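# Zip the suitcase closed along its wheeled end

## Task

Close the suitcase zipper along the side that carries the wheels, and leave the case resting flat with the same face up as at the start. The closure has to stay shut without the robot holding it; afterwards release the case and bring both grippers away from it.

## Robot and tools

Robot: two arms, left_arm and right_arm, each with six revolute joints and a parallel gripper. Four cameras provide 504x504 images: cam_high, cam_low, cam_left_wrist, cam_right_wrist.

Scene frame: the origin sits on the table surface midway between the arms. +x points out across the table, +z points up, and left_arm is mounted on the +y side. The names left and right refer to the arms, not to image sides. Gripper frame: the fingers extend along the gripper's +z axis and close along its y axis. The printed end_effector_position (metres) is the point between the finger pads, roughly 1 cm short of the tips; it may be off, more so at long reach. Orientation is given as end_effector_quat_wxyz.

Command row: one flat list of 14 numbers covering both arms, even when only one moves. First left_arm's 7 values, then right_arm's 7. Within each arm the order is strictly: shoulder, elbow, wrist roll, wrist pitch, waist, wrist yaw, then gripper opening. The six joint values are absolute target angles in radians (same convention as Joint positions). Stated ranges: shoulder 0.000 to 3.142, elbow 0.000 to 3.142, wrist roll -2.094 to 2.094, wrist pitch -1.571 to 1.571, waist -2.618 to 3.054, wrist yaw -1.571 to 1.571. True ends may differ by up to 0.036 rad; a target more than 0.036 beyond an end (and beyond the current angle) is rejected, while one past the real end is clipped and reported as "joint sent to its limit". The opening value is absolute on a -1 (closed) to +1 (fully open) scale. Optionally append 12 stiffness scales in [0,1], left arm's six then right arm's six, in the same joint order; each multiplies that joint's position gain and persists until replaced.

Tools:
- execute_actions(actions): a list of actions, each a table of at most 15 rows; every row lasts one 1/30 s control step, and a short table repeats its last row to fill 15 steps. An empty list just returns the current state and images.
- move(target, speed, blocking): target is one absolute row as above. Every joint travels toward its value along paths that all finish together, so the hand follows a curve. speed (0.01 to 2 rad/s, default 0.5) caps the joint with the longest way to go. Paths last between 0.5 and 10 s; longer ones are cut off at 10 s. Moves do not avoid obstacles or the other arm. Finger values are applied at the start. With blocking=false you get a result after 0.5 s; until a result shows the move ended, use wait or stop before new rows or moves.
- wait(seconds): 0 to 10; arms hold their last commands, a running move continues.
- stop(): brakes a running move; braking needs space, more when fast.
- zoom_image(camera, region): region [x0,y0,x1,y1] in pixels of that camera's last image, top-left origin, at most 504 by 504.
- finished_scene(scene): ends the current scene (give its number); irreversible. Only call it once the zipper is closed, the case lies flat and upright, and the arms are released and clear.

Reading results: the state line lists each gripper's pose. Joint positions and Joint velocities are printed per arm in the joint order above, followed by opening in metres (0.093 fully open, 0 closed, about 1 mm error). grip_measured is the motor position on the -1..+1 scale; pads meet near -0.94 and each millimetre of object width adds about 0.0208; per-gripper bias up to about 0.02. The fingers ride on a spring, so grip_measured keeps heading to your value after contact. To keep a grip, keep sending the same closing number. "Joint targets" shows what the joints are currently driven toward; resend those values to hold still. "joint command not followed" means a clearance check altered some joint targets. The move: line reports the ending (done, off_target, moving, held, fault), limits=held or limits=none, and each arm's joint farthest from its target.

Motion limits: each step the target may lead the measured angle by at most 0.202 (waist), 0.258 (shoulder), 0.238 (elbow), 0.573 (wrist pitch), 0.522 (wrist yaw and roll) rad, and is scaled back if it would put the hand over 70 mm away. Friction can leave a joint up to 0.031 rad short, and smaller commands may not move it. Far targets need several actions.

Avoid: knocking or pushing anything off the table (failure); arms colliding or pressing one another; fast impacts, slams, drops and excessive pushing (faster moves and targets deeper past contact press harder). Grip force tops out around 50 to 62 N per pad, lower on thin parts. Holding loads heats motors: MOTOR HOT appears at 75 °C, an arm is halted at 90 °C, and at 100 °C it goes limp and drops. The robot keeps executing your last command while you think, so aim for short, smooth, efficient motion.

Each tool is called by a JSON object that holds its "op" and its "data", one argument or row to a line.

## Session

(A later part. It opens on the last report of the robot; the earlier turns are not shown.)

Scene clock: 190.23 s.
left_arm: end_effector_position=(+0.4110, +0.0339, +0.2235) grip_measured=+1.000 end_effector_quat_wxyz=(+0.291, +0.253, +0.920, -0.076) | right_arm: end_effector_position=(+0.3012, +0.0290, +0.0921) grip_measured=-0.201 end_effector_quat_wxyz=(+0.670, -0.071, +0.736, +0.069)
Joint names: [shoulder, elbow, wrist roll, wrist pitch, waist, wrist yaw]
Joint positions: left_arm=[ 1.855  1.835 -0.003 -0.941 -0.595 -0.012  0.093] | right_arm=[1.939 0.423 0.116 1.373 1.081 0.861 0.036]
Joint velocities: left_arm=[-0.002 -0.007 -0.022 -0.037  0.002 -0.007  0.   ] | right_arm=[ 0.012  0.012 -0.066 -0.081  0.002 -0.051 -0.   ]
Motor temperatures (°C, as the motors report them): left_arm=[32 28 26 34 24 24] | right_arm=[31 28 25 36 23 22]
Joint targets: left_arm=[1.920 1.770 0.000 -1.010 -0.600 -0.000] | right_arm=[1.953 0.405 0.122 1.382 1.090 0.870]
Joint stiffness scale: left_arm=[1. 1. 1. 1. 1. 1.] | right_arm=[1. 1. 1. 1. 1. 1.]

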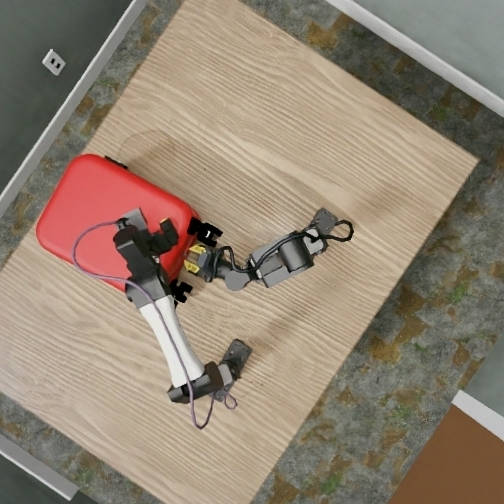

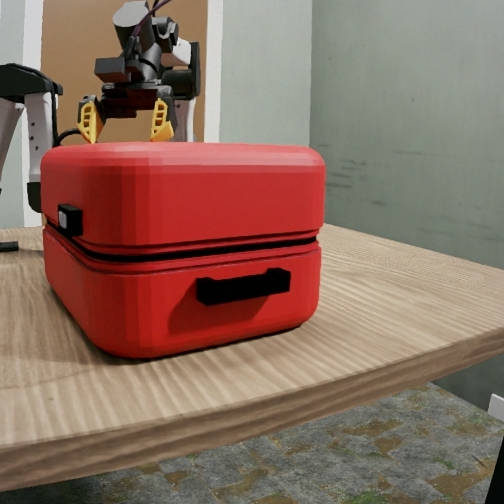

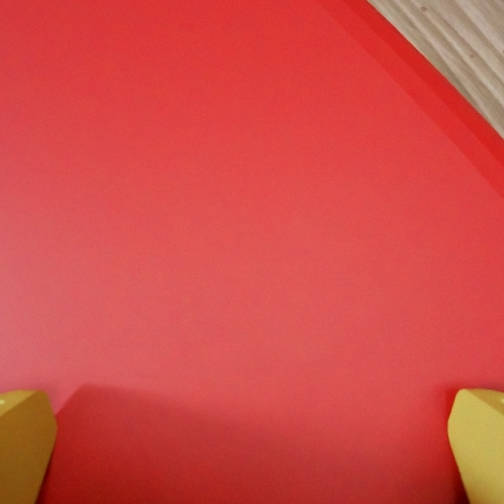

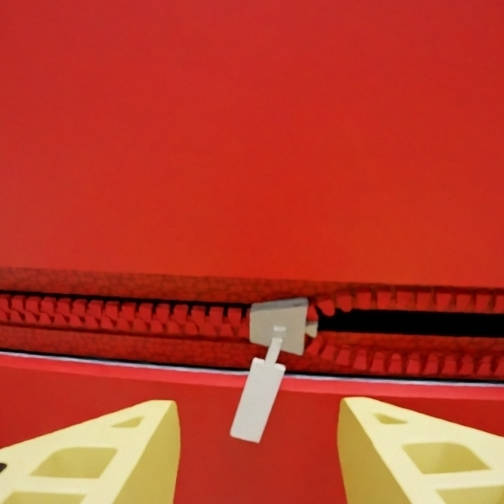

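{"op": "execute_actions", "data": {
  "actions": [
    [[1.92,1.77,0,-1.01,-0.60,0,1,1.963,0.445,0.122,1.362,1.065,0.845,-0.2]],
    [[1.92,1.77,0,-1.01,-0.60,0,1,1.97,0.454,0.122,1.355,1.056,0.837,-0.2]],
    [[1.92,1.77,0,-1.01,-0.60,0,1,1.972,0.46,0.122,1.352,1.05,0.832,-0.2]]
  ]
}}

{"op": "zoom_image", "data": {
  "camera": "cam_right_wrist",
  "region": [130,280,384,504]
}}

Scene clock: 191.97 s.
left_arm: end_effector_position=(+0.4112, +0.0339, +0.2230) grip_measured=+1.000 end_effector_quat_wxyz=(+0.291, +0.253, +0.920, -0.075) | right_arm: end_effector_position=(+0.3051, +0.0294, +0.0902) grip_measured=-0.201 end_effector_quat_wxyz=(+0.669, -0.071, +0.737, +0.068)
Joint names: [shoulder, elbow, wrist roll, wrist pitch, waist, wrist yaw]
Joint positions: left_arm=[ 1.855  1.833 -0.003 -0.938 -0.595 -0.012  0.093] | right_arm=[1.95  0.433 0.117 1.37  1.069 0.851 0.036]
Joint velocities: left_arm=[-0.017 -0.012 -0.037 -0.022 -0.002  0.022  0.   ] | right_arm=[ 0.007 -0.022 -0.007  0.051 -0.002  0.007 -0.001]
Motor temperatures (°C, as the motors report them): left_arm=[32 28 26 34 24 24] | right_arm=[31 28 25 36 23 22]
Joint targets: left_arm=[1.920 1.770 -0.000 -1.010 -0.600 -0.000] | right_arm=[1.972 0.460 0.122 1.352 1.050 0.832]
Joint stiffness scale: left_arm=[1. 1. 1. 1. 1. 1.] | right_arm=[1. 1. 1. 1. 1. 1.]

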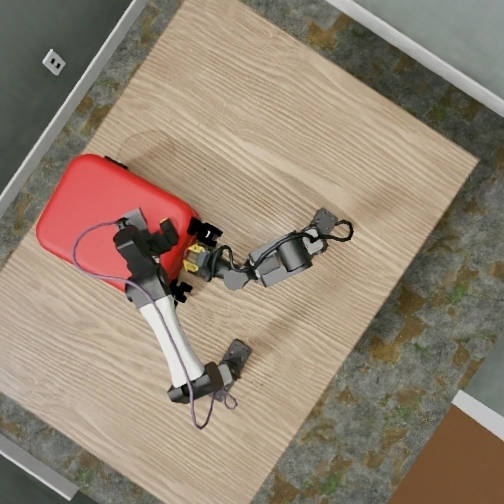

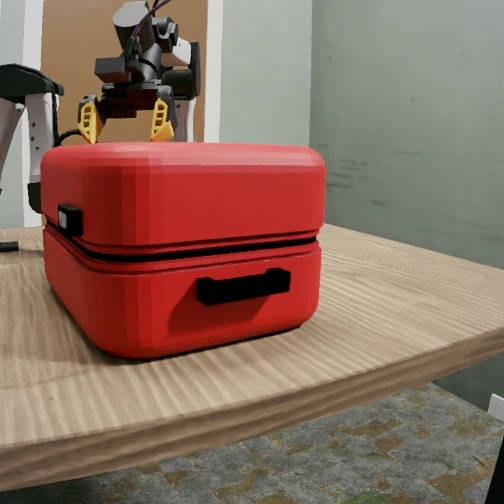

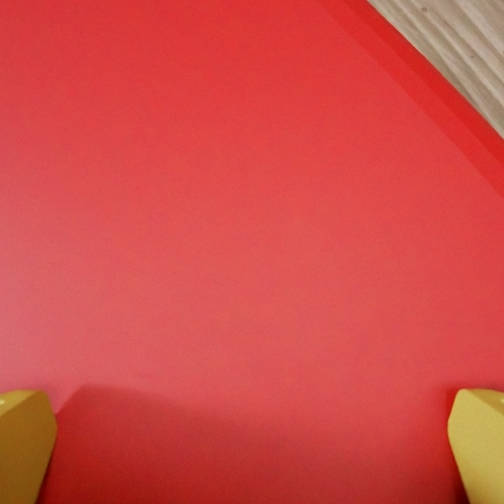

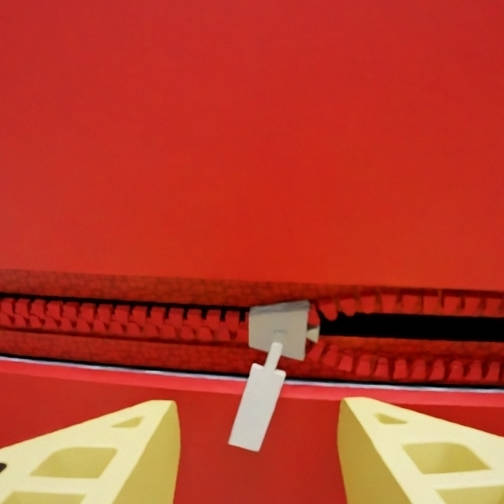

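Region (130, 280, 384, 504) of cam_right_wrist's 504x504 image, scaled by 1.984, with more detail than that image has; it fills the top 444 rows of this view, and the rest is white.

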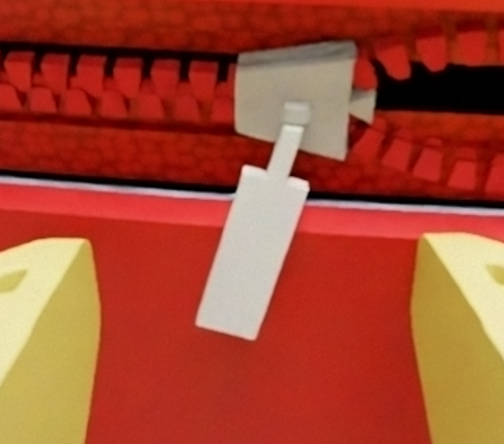

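{"op": "execute_actions", "data": {
  "actions": [
    [[1.92,1.77,0,-1.01,-0.60,0,1,1.95,0.433,0.122,1.365,1.095,0.89,-0.3]],
    [[1.92,1.77,0,-1.01,-0.60,0,1,1.978,0.468,0.125,1.352,1.113,0.955,-0.35]],
    [[1.92,1.77,0,-1.01,-0.60,0,1,1.978,0.47,0.125,1.35,1.113,0.955,-0.35]],
    [[1.92,1.77,0,-1.01,-0.60,0,1,1.982,0.48,0.125,1.344,1.088,0.93,-0.35]],
    [[1.92,1.77,0,-1.01,-0.60,0,1,1.986,0.49,0.125,1.336,1.078,0.92,-0.35]]
  ]
}}

{"op": "zoom_image", "data": {
  "camera": "cam_right_wrist",
  "region": [130,280,384,504]
}}

Scene clock: 195.40 s.
left_arm: end_effector_position=(+0.4112, +0.0339, +0.2230) grip_measured=+1.000 end_effector_quat_wxyz=(+0.291, +0.253, +0.920, -0.075) | right_arm: end_effector_position=(+0.3064, +0.0301, +0.0915) grip_measured=-0.349 end_effector_quat_wxyz=(+0.674, -0.050, +0.736, +0.046)
Joint names: [shoulder, elbow, wrist roll, wrist pitch, waist, wrist yaw]
Joint positions: left_arm=[ 1.855  1.833 -0.003 -0.938 -0.595 -0.012  0.093] | right_arm=[1.968 0.471 0.12  1.35  1.09  0.934 0.028]
Joint velocities: left_arm=[ 0.012  0.007  0.037 -0.022  0.027 -0.022  0.   ] | right_arm=[-0.012  0.012 -0.037 -0.095 -0.002  0.007  0.   ]
Motor temperatures (°C, as the motors report them): left_arm=[32 28 26 34 24 24] | right_arm=[31 28 25 36 23 22]
Joint targets: left_arm=[1.920 1.770 -0.000 -1.010 -0.600 0.000] | right_arm=[1.986 0.490 0.125 1.336 1.078 0.920]
Joint stiffness scale: left_arm=[1. 1. 1. 1. 1. 1.] | right_arm=[1. 1. 1. 1. 1. 1.]

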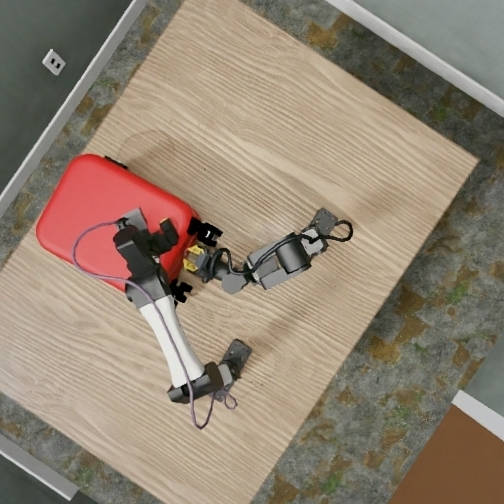

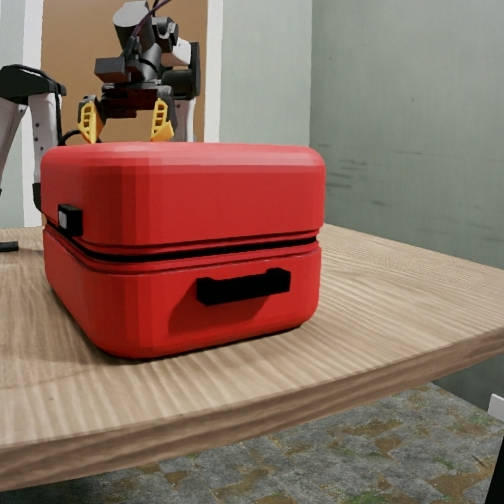

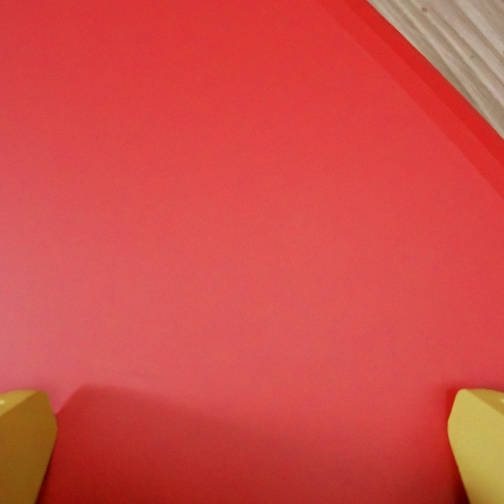

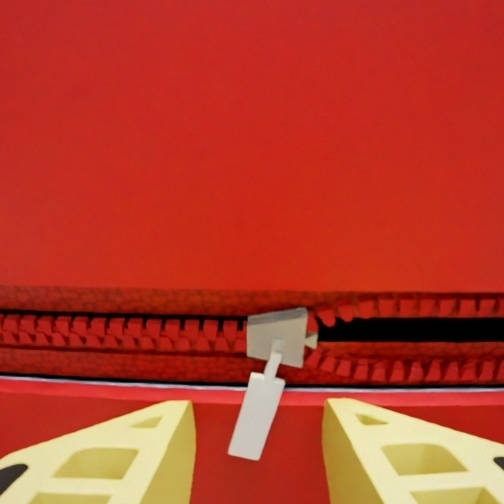

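Region (130, 280, 384, 504) of cam_right_wrist's 504x504 image, scaled by 1.984, with more detail than that image has; it fills the top 444 rows of this view, and the rest is white.

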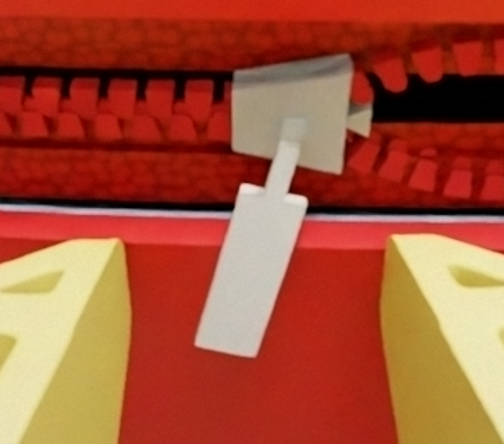

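{"op": "execute_actions", "data": {
  "actions": [
    [[1.92,1.77,0,-1.01,-0.60,0,1,1.992,0.498,0.125,1.334,1.068,0.915,-0.35]],
    [[1.92,1.77,0,-1.01,-0.60,0,1,1.998,0.506,0.125,1.332,1.06,0.91,-0.35]]
  ]
}}

Scene clock: 196.57 s.
left_arm: end_effector_position=(+0.4136, +0.0335, +0.2234) grip_measured=+1.000 end_effector_quat_wxyz=(+0.296, +0.252, +0.918, -0.074) | right_arm: end_effector_position=(+0.3095, +0.0298, +0.0914) grip_measured=-0.349 end_effector_quat_wxyz=(+0.675, -0.046, +0.735, +0.044)
Joint names: [shoulder, elbow, wrist roll, wrist pitch, waist, wrist yaw]
Joint positions: left_arm=[ 1.855  1.828 -0.003 -0.924 -0.595 -0.018  0.093] | right_arm=[1.975 0.48  0.12  1.35  1.083 0.934 0.028]
Joint velocities: left_arm=[-0.007  0.007  0.007  0.037 -0.017 -0.051  0.   ] | right_arm=[-0.002 -0.012  0.037 -0.037  0.007 -0.037 -0.   ]
Motor temperatures (°C, as the motors report them): left_arm=[32 28 26 34 24 24] | right_arm=[31 28 25 36 23 22]
Joint targets: left_arm=[1.920 1.770 -0.000 -1.010 -0.600 -0.000] | right_arm=[1.998 0.506 0.125 1.332 1.060 0.910]
Joint stiffness scale: left_arm=[1. 1. 1. 1. 1. 1.] | right_arm=[1. 1. 1. 1. 1. 1.]

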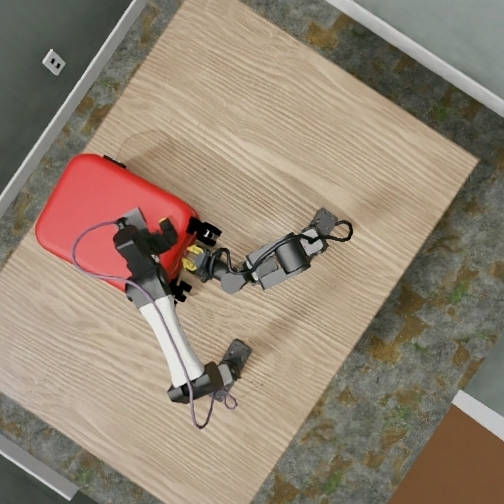

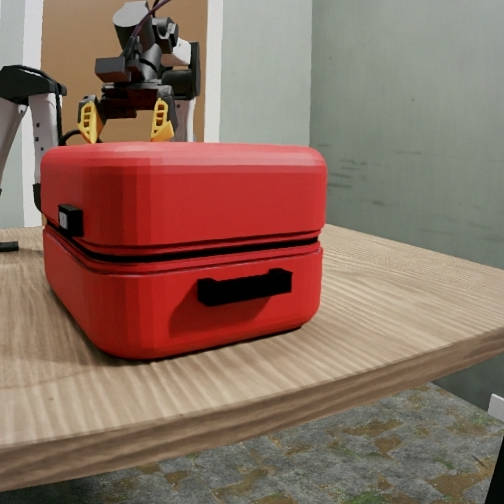

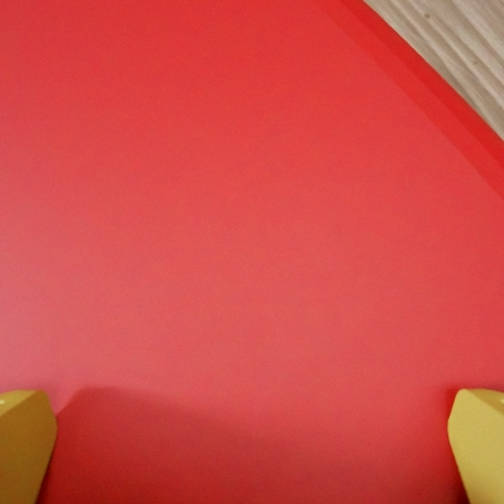

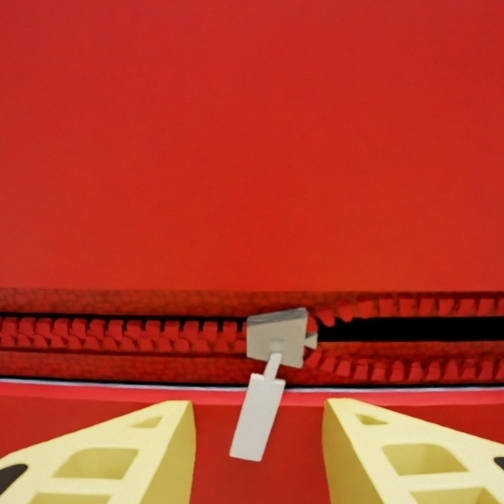

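{"op": "execute_actions", "data": {
  "actions": [
    [[1.92,1.77,0,-1.02,-0.60,0,1,1.99,0.495,0.125,1.34,1.07,0.925,-0.5]],
    [[1.92,1.77,0,-1.02,-0.60,0,1,1.99,0.495,0.125,1.34,1.07,0.925,-0.65]]
  ]
}}

{"op": "zoom_image", "data": {
  "camera": "cam_right_wrist",
  "region": [150,300,354,504]
}}

Scene clock: 197.73 s.
left_arm: end_effector_position=(+0.4136, +0.0335, +0.2234) grip_measured=+1.000 end_effector_quat_wxyz=(+0.296, +0.252, +0.918, -0.074) | right_arm: end_effector_position=(+0.3103, +0.0256, +0.0916) grip_measured=-0.648 end_effector_quat_wxyz=(+0.676, -0.038, +0.735, +0.035)
Joint names: [shoulder, elbow, wrist roll, wrist pitch, waist, wrist yaw]
Joint positions: left_arm=[ 1.855  1.828 -0.003 -0.924 -0.595 -0.018  0.093] | right_arm=[1.975 0.48  0.12  1.348 1.082 0.957 0.014]
Joint velocities: left_arm=[-0.007 -0.007  0.007 -0.007  0.012 -0.022  0.   ] | right_arm=[-0.002 -0.027 -0.022 -0.022 -0.002  0.007  0.001]
Motor temperatures (°C, as the motors report them): left_arm=[32 28 26 34 24 24] | right_arm=[31 28 25 36 23 22]
Joint targets: left_arm=[1.920 1.770 -0.000 -1.020 -0.600 -0.000] | right_arm=[1.990 0.495 0.125 1.340 1.070 0.925]
Joint stiffness scale: left_arm=[1. 1. 1. 1. 1. 1.] | right_arm=[1. 1. 1. 1. 1. 1.]

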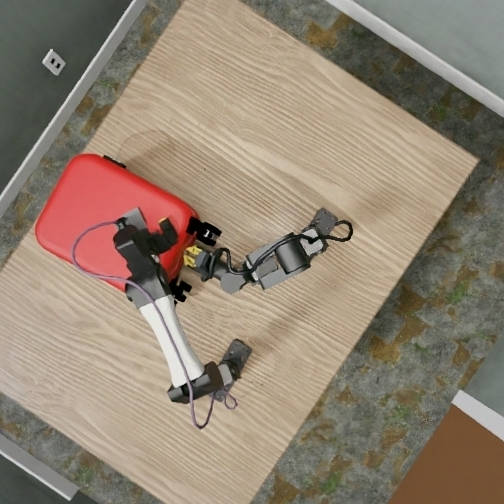

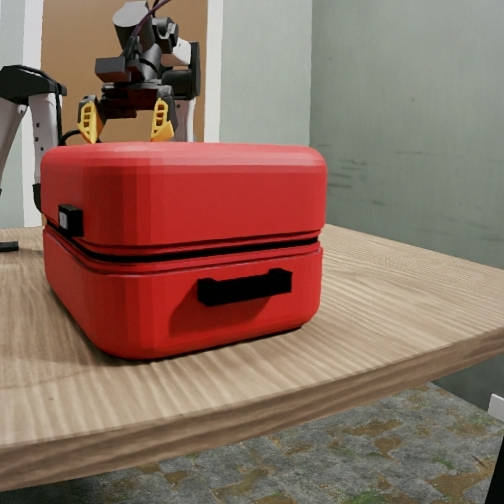

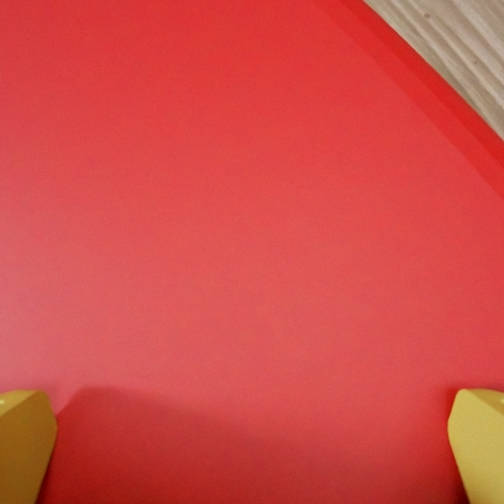

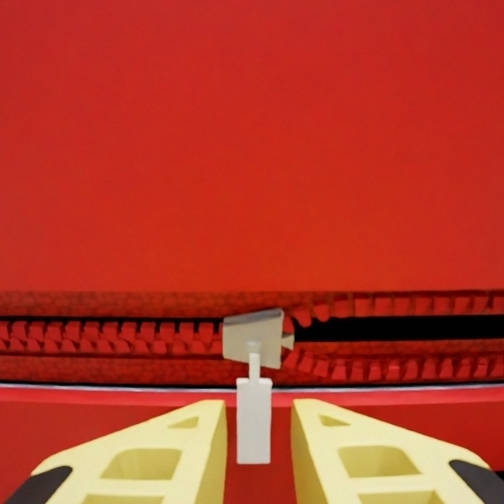

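Region (150, 300, 354, 504) of cam_right_wrist's 504x504 image, scaled by 2.471, with more detail than that image has.

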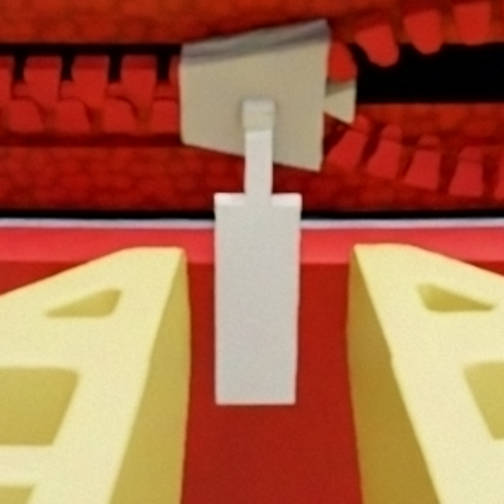

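{"op": "execute_actions", "data": {
  "actions": [
    [[1.92,1.77,0,-1.02,-0.60,0,1,1.99,0.495,0.125,1.34,1.07,0.95,-0.78]],
    [[1.92,1.77,0,-1.02,-0.60,0,1,1.99,0.495,0.125,1.34,1.07,0.95,-1]],
    [[1.92,1.77,0,-1.02,-0.60,0,1,1.99,0.495,0.125,1.34,1.07,0.95,-1]]
  ]
}}

{"op": "zoom_image", "data": {
  "camera": "cam_right_wrist",
  "region": [150,300,354,504]
}}

Scene clock: 199.43 s.
left_arm: end_effector_position=(+0.4136, +0.0335, +0.2234) grip_measured=+1.000 end_effector_quat_wxyz=(+0.296, +0.252, +0.918, -0.074) | right_arm: end_effector_position=(+0.3103, +0.0252, +0.0915) grip_measured=-0.984 end_effector_quat_wxyz=(+0.676, -0.038, +0.735, +0.034)
Joint names: [shoulder, elbow, wrist roll, wrist pitch, waist, wrist yaw]
Joint positions: left_arm=[ 1.855  1.828 -0.003 -0.924 -0.595 -0.018  0.093] | right_arm=[1.975 0.48  0.12  1.347 1.082 0.959 0.   ]
Joint velocities: left_arm=[-0.017  0.002 -0.022 -0.007  0.017  0.051  0.   ] | right_arm=[-0.007 -0.017 -0.007 -0.037  0.002 -0.037  0.   ]
Motor temperatures (°C, as the motors report them): left_arm=[32 28 26 34 24 24] | right_arm=[31 28 25 36 23 22]
Joint targets: left_arm=[1.920 1.770 -0.000 -1.020 -0.600 -0.000] | right_arm=[1.990 0.495 0.125 1.340 1.070 0.950]
Joint stiffness scale: left_arm=[1. 1. 1. 1. 1. 1.] | right_arm=[1. 1. 1. 1. 1. 1.]

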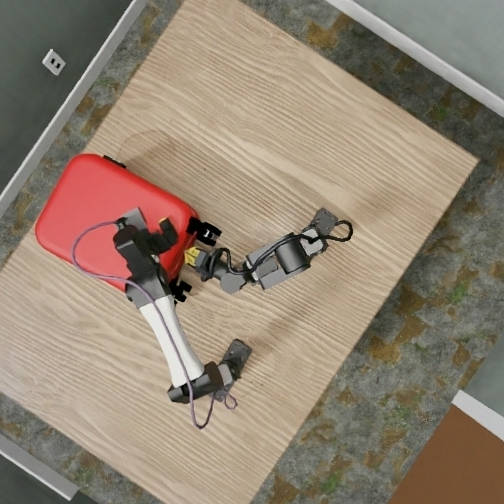

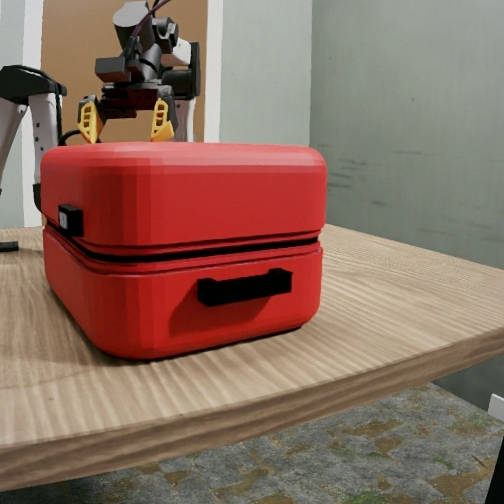

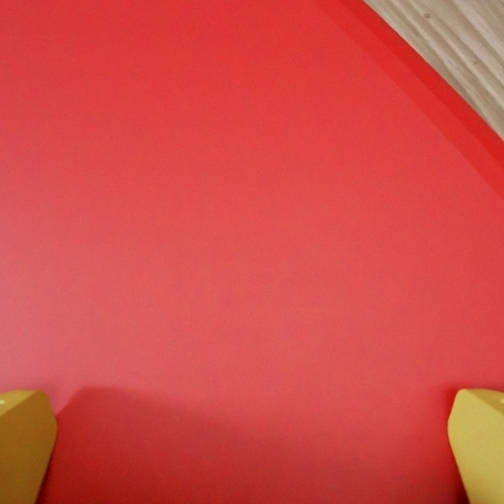

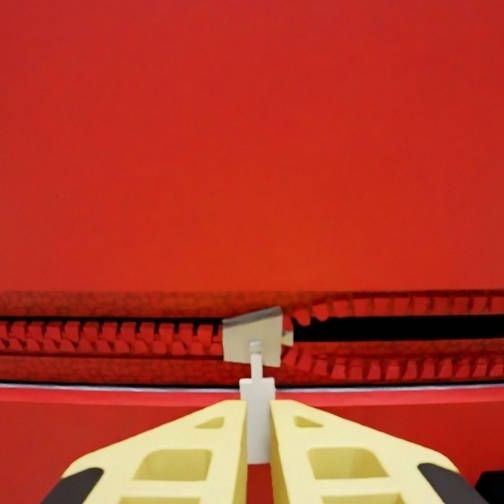

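Region (150, 300, 354, 504) of cam_right_wrist's 504x504 image, scaled by 2.471, with more detail than that image has.

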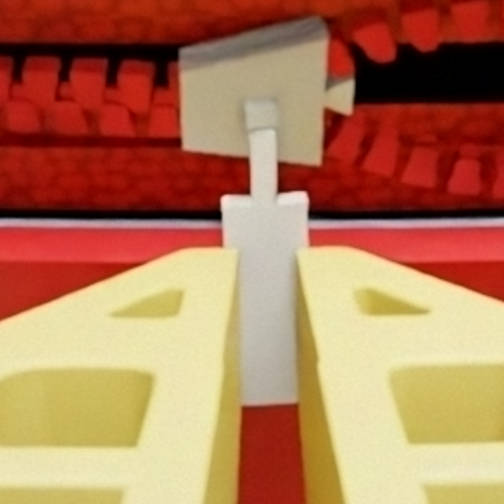

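{"op": "execute_actions", "data": {
  "actions": [
    [[1.92,1.77,0,-1.02,-0.60,0,1,1.955,0.458,0.0,1.345,1.098,0.955,-1]],
    [[1.92,1.77,0,-1.02,-0.60,0,1,1.94,0.442,-0.14,1.348,1.08,0.95,-1]],
    [[1.92,1.77,0,-1.02,-0.60,0,1,1.93,0.432,-0.28,1.348,1.07,0.945,-1]],
    [[1.92,1.77,0,-1.02,-0.60,0,1,1.92,0.422,-0.41,1.348,1.06,0.94,-1]]
  ]
}}

Scene clock: 202.70 s.
left_arm: end_effector_position=(+0.4136, +0.0335, +0.2234) grip_measured=+1.000 end_effector_quat_wxyz=(+0.296, +0.252, +0.918, -0.074) | right_arm: end_effector_position=(+0.3088, +0.0167, +0.0943) grip_measured=-0.985 end_effector_quat_wxyz=(+0.661, -0.228, +0.701, -0.138)
Joint names: [shoulder, elbow, wrist roll, wrist pitch, waist, wrist yaw]
Joint positions: left_arm=[ 1.855  1.828 -0.003 -0.924 -0.595 -0.018  0.093] | right_arm=[ 1.939  0.443 -0.4    1.347  1.068  0.938  0.   ]
Joint velocities: left_arm=[-0.002 -0.007  0.051 -0.051 -0.012 -0.066  0.   ] | right_arm=[ 0.017 -0.002 -0.051  0.051 -0.017 -0.037  0.   ]
Motor temperatures (°C, as the motors report them): left_arm=[32 28 26 34 24 24] | right_arm=[31 28 25 36 23 22]
Joint targets: left_arm=[1.920 1.770 -0.000 -1.020 -0.600 0.000] | right_arm=[1.920 0.422 -0.410 1.348 1.060 0.940]
Joint stiffness scale: left_arm=[1. 1. 1. 1. 1. 1.] | right_arm=[1. 1. 1. 1. 1. 1.]

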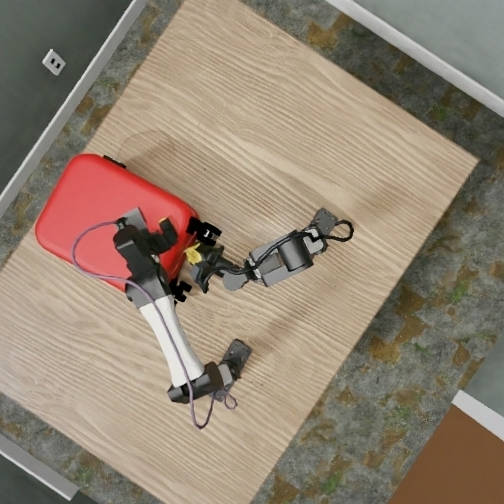

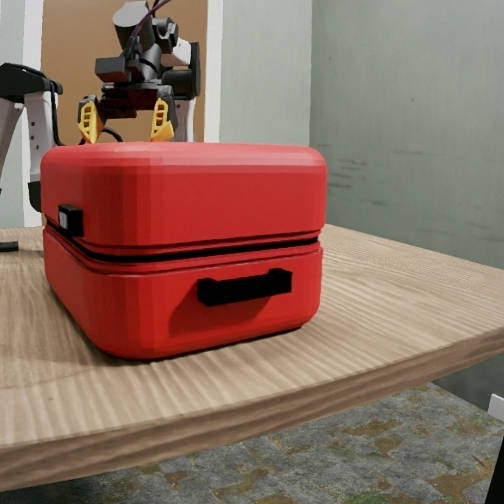

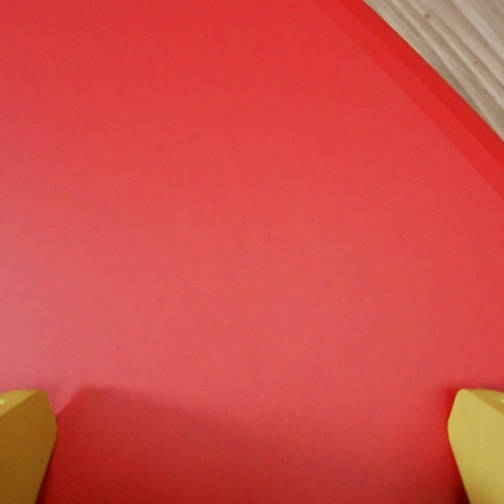

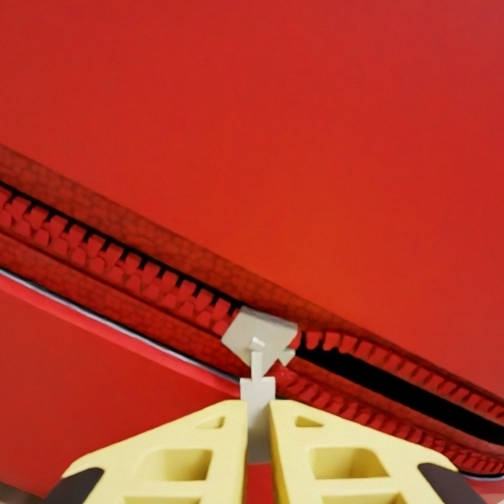

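{"op": "execute_actions", "data": {
  "actions": [
    [[1.92,1.77,0,-1.02,-0.60,0,1,1.90,0.412,-0.585,1.33,1.054,0.935,-1]],
    [[1.92,1.77,0,-1.02,-0.60,0,1,1.88,0.402,-0.76,1.317,1.048,0.93,-1]],
    [[1.92,1.77,0,-1.02,-0.60,0,1,1.86,0.394,-0.935,1.304,1.042,0.925,-1]]
  ]
}}

Scene clock: 204.30 s.
left_arm: end_effector_position=(+0.4136, +0.0335, +0.2234) grip_measured=+1.000 end_effector_quat_wxyz=(+0.296, +0.252, +0.918, -0.074) | right_arm: end_effector_position=(+0.3094, +0.0101, +0.1012) grip_measured=-0.985 end_effector_quat_wxyz=(+0.602, -0.406, +0.618, -0.301)
Joint names: [shoulder, elbow, wrist roll, wrist pitch, waist, wrist yaw]
Joint positions: left_arm=[ 1.855  1.828 -0.003 -0.924 -0.595 -0.018  0.093] | right_arm=[ 1.879  0.419 -0.923  1.307  1.05   0.912  0.   ]
Joint velocities: left_arm=[-0.012 -0.007  0.022 -0.095  0.012 -0.007  0.   ] | right_arm=[-0.017 -0.002 -0.007  0.007 -0.007  0.022  0.   ]
Motor temperatures (°C, as the motors report them): left_arm=[32 28 26 34 24 24] | right_arm=[32 28 25 37 23 22]
Joint targets: left_arm=[1.920 1.770 -0.000 -1.020 -0.600 0.000] | right_arm=[1.860 0.394 -0.935 1.304 1.042 0.925]
Joint stiffness scale: left_arm=[1. 1. 1. 1. 1. 1.] | right_arm=[1. 1. 1. 1. 1. 1.]

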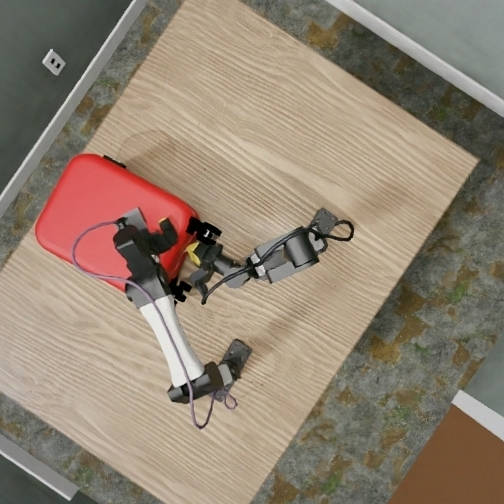

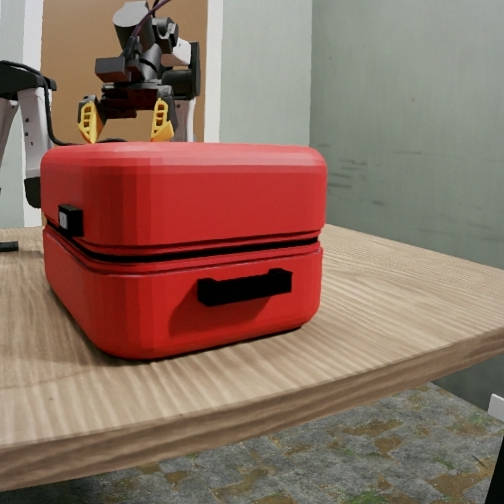

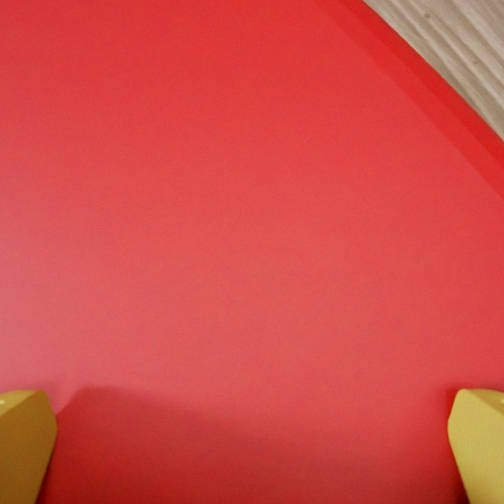

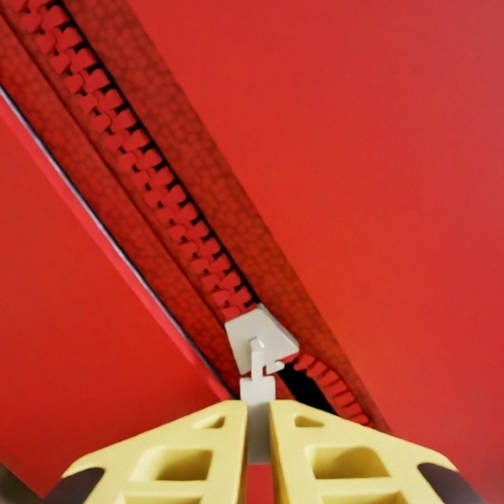

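{"op": "execute_actions", "data": {
  "actions": [
    [[1.92,1.77,0,-1.02,-0.60,0,1,1.84,0.39,-1.11,1.29,1.039,0.93,-1]],
    [[1.92,1.77,0,-1.02,-0.60,0,1,1.82,0.387,-1.28,1.272,1.036,0.93,-1]],
    [[1.92,1.77,0,-1.02,-0.60,0,1,1.80,0.385,-1.45,1.255,1.034,0.93,-1]]
  ]
}}

Scene clock: 205.97 s.
left_arm: end_effector_position=(+0.4136, +0.0335, +0.2234) grip_measured=+1.000 end_effector_quat_wxyz=(+0.296, +0.252, +0.918, -0.074) | right_arm: end_effector_position=(+0.3100, +0.0076, +0.1102) grip_measured=-0.985 end_effector_quat_wxyz=(-0.506, +0.550, -0.495, +0.444)
Joint names: [shoulder, elbow, wrist roll, wrist pitch, waist, wrist yaw]
Joint positions: left_arm=[ 1.855  1.828 -0.003 -0.924 -0.595 -0.018  0.093] | right_arm=[ 1.822  0.415 -1.438  1.254  1.043  0.904  0.   ]
Joint velocities: left_arm=[ 0.017 -0.002 -0.007 -0.081 -0.002  0.081  0.   ] | right_arm=[ 0.007 -0.017 -0.022  0.037  0.002 -0.066  0.   ]
Motor temperatures (°C, as the motors report them): left_arm=[32 28 26 34 24 24] | right_arm=[32 28 25 37 23 22]
Joint targets: left_arm=[1.920 1.770 0.000 -1.020 -0.600 -0.000] | right_arm=[1.800 0.385 -1.450 1.255 1.034 0.930]
Joint stiffness scale: left_arm=[1. 1. 1. 1. 1. 1.] | right_arm=[1. 1. 1. 1. 1. 1.]

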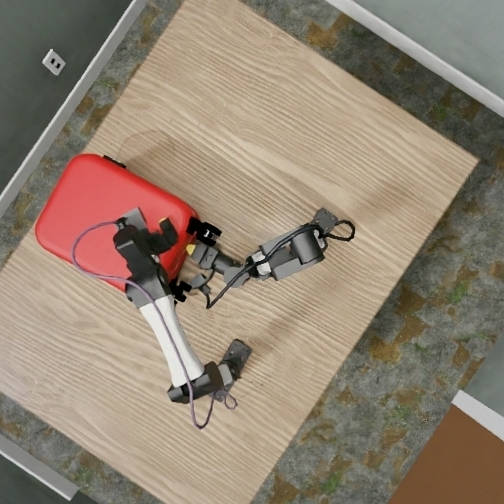

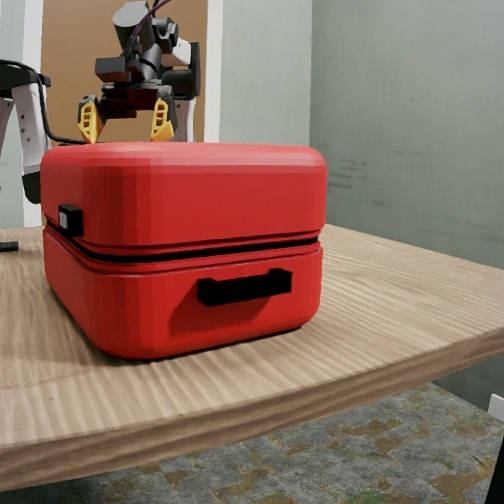

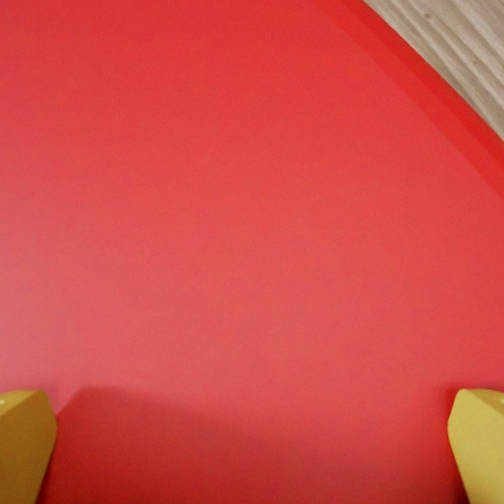

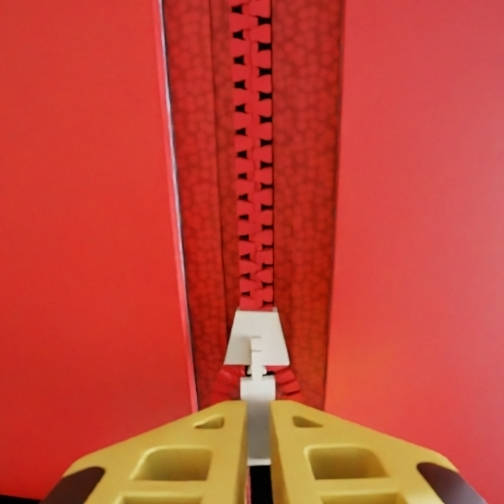

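{"op": "execute_actions", "data": {
  "actions": []
}}

Scene clock: 206.73 s.
left_arm: end_effector_position=(+0.4136, +0.0335, +0.2234) grip_measured=+1.000 end_effector_quat_wxyz=(+0.296, +0.252, +0.918, -0.074) | right_arm: end_effector_position=(+0.3100, +0.0076, +0.1103) grip_measured=-0.985 end_effector_quat_wxyz=(-0.505, +0.551, -0.493, +0.445)
Joint names: [shoulder, elbow, wrist roll, wrist pitch, waist, wrist yaw]
Joint positions: left_arm=[ 1.855  1.828 -0.003 -0.924 -0.595 -0.018  0.093] | right_arm=[ 1.822  0.415 -1.444  1.254  1.043  0.904  0.   ]
Joint velocities: left_arm=[ 0.002 -0.012 -0.022 -0.11   0.012  0.022  0.   ] | right_arm=[0.007 0.002 0.022 0.095 0.002 0.007 0.   ]
Motor temperatures (°C, as the motors report them): left_arm=[31 28 26 34 24 24] | right_arm=[32 28 25 37 23 22]
Joint targets: left_arm=[1.920 1.770 0.000 -1.020 -0.600 0.000] | right_arm=[1.800 0.385 -1.450 1.255 1.034 0.930]
Joint stiffness scale: left_arm=[1. 1. 1. 1. 1. 1.] | right_arm=[1. 1. 1. 1. 1. 1.]

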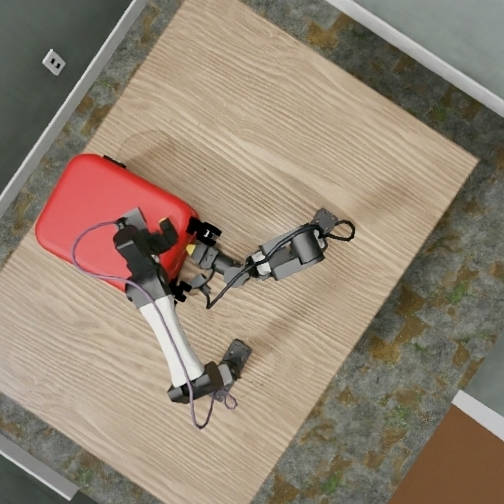

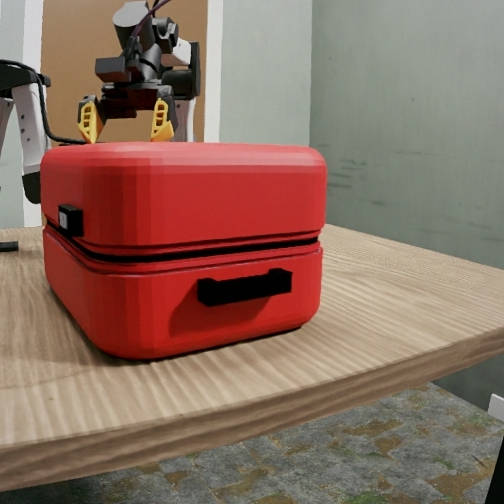

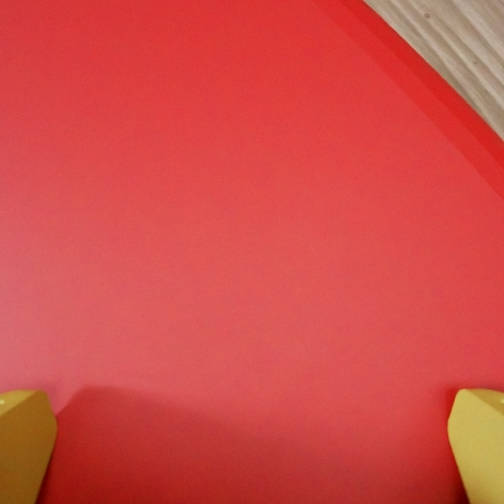

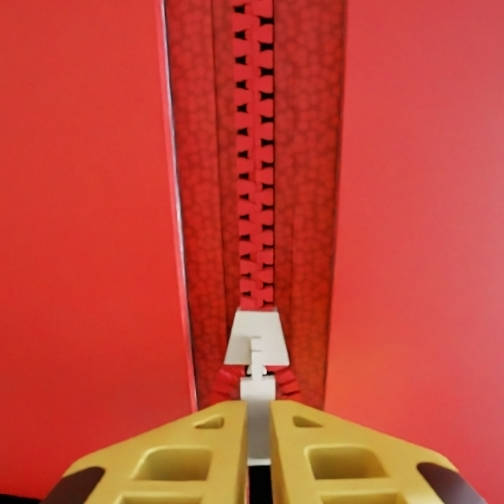

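{"op": "execute_actions", "data": {
  "actions": [
    [[1.92,1.77,0,-1.02,-0.60,0,1,1.795,0.38,-1.45,1.26,1.01,0.95,-1]],
    [[1.92,1.77,0,-1.02,-0.60,0,1,1.78,0.36,-1.45,1.27,0.99,0.96,-1]],
    [[1.92,1.77,0,-1.02,-0.60,0,1,1.765,0.345,-1.45,1.28,0.97,0.95,-1]],
    [[1.92,1.77,0,-1.02,-0.60,0,1,1.755,0.33,-1.45,1.285,0.955,0.94,-1]]
  ]
}}

Scene clock: 209.37 s.
left_arm: end_effector_position=(+0.4113, +0.0223, +0.2247) grip_measured=+1.000 end_effector_quat_wxyz=(+0.301, +0.269, +0.910, -0.091) | right_arm: end_effector_position=(+0.3153, -0.0163, +0.1104) grip_measured=-0.985 end_effector_quat_wxyz=(-0.499, +0.548, -0.500, +0.448)
Joint names: [shoulder, elbow, wrist roll, wrist pitch, waist, wrist yaw]
Joint positions: left_arm=[ 1.855  1.824  0.016 -0.9   -0.606  0.016  0.093] | right_arm=[ 1.777  0.357 -1.445  1.265  0.981  0.86   0.   ]
Joint velocities: left_arm=[-0.002 -0.017 -0.022 -0.007 -0.012 -0.051  0.   ] | right_arm=[-0.017  0.007 -0.066 -0.037 -0.007 -0.066  0.   ]
Motor temperatures (°C, as the motors report them): left_arm=[31 28 26 33 24 24] | right_arm=[33 28 25 37 23 23]
Joint targets: left_arm=[1.920 1.770 -0.000 -1.020 -0.600 0.000] | right_arm=[1.755 0.330 -1.450 1.285 0.955 0.940]
Joint stiffness scale: left_arm=[1. 1. 1. 1. 1. 1.] | right_arm=[1. 1. 1. 1. 1. 1.]

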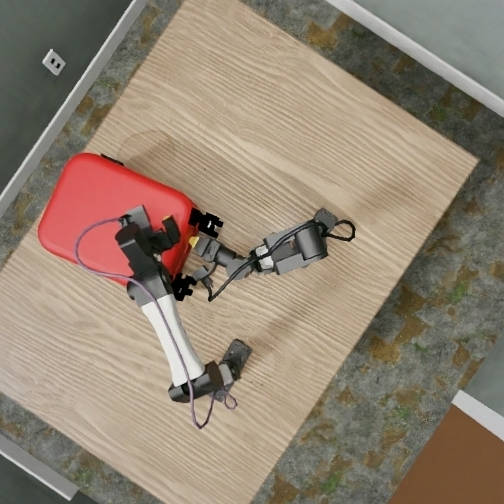

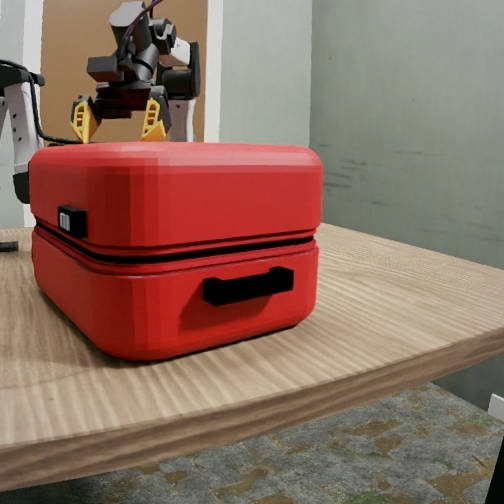

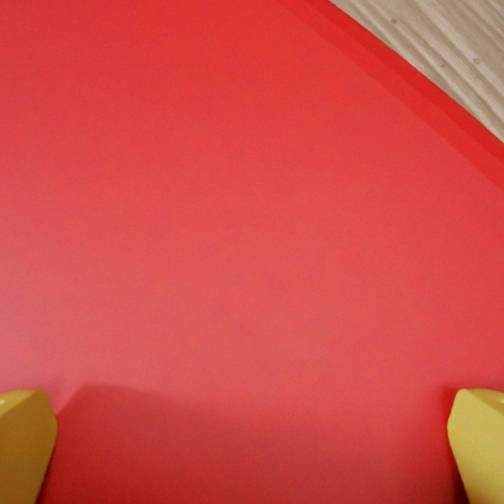

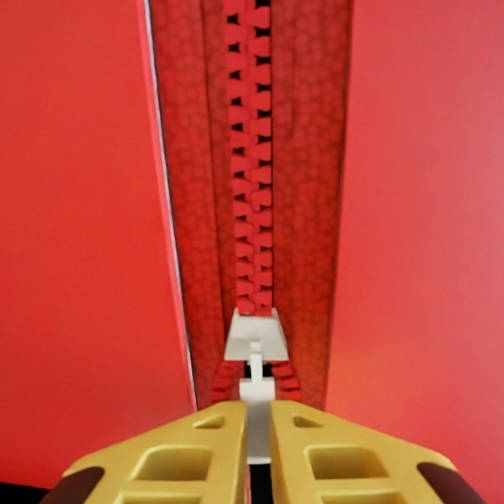

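{"op": "execute_actions", "data": {
  "actions": [
    [[1.92,1.76,0,-1.02,-0.575,-0.04,1,1.74,0.31,-1.455,1.29,0.94,0.90,-1]],
    [[1.92,1.76,0,-1.02,-0.57,-0.05,1,1.72,0.285,-1.46,1.295,0.915,0.86,-1]],
    [[1.92,1.76,0,-1.02,-0.57,-0.05,1,1.70,0.26,-1.465,1.30,0.89,0.82,-1]],
    [[1.92,1.76,0,-1.02,-0.57,-0.05,1,1.68,0.24,-1.47,1.305,0.862,0.78,-1]]
  ]
}}

Scene clock: 211.93 s.
left_arm: end_effector_position=(+0.4122, +0.0200, +0.2247) grip_measured=+1.000 end_effector_quat_wxyz=(+0.304, +0.271, +0.908, -0.096) | right_arm: end_effector_position=(+0.3176, -0.0355, +0.1103) grip_measured=-0.985 end_effector_quat_wxyz=(-0.509, +0.568, -0.485, +0.428)
Joint names: [shoulder, elbow, wrist roll, wrist pitch, waist, wrist yaw]
Joint positions: left_arm=[ 1.855  1.818  0.017 -0.886 -0.606  0.024  0.093] | right_arm=[ 1.704  0.272 -1.465  1.28   0.888  0.701  0.   ]
Joint velocities: left_arm=[-0.002 -0.002 -0.037  0.037 -0.012 -0.051  0.   ] | right_arm=[ 0.007 -0.012 -0.022  0.007 -0.012 -0.051  0.   ]
Motor temperatures (°C, as the motors report them): left_arm=[31 28 26 33 24 24] | right_arm=[33 28 25 38 23 23]
Joint targets: left_arm=[1.920 1.760 -0.000 -1.020 -0.570 -0.050] | right_arm=[1.680 0.240 -1.470 1.305 0.862 0.780]
Joint stiffness scale: left_arm=[1. 1. 1. 1. 1. 1.] | right_arm=[1. 1. 1. 1. 1. 1.]

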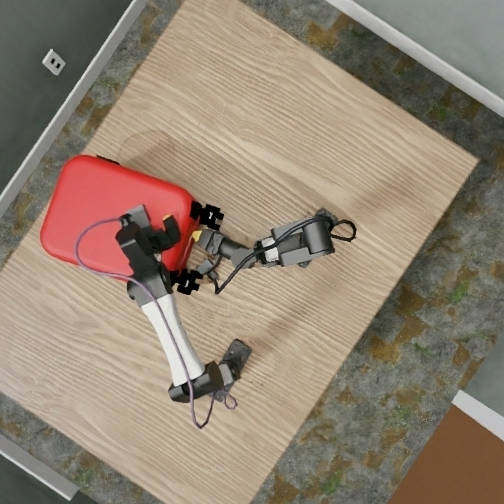

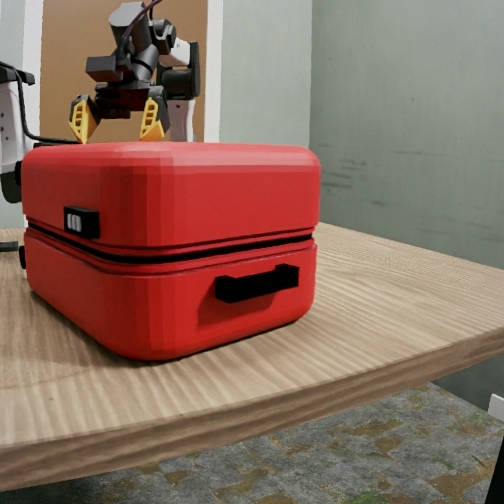

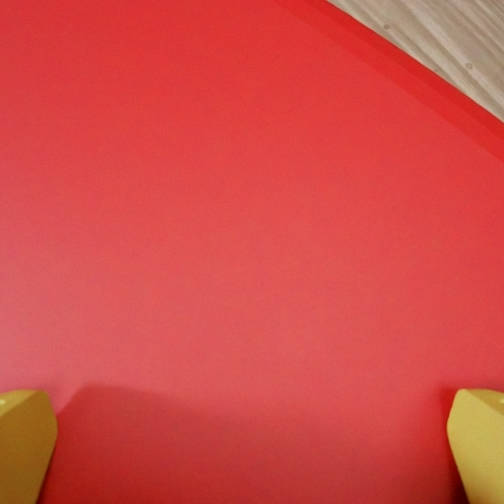

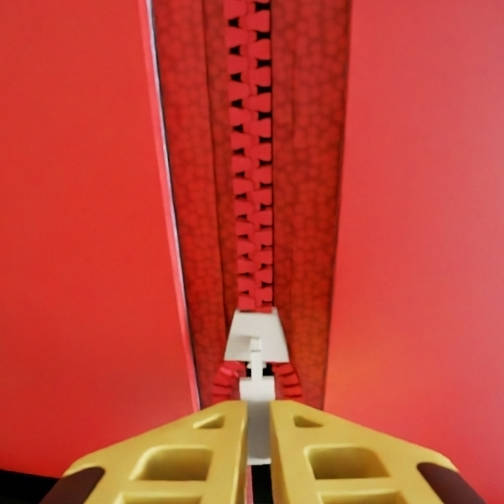

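{"op": "zoom_image", "data": {
  "camera": "cam_high",
  "region": [30, 140, 270, 310]
}}

Region (30, 140, 270, 310) of cam_high's 504x504 image, scaled by 2.100, with more detail than that image has; it fills the top 357 rows of this view, and the rest is white.

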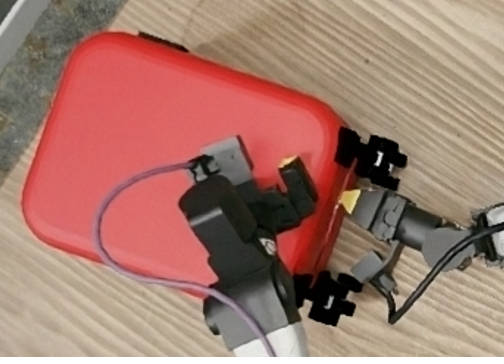

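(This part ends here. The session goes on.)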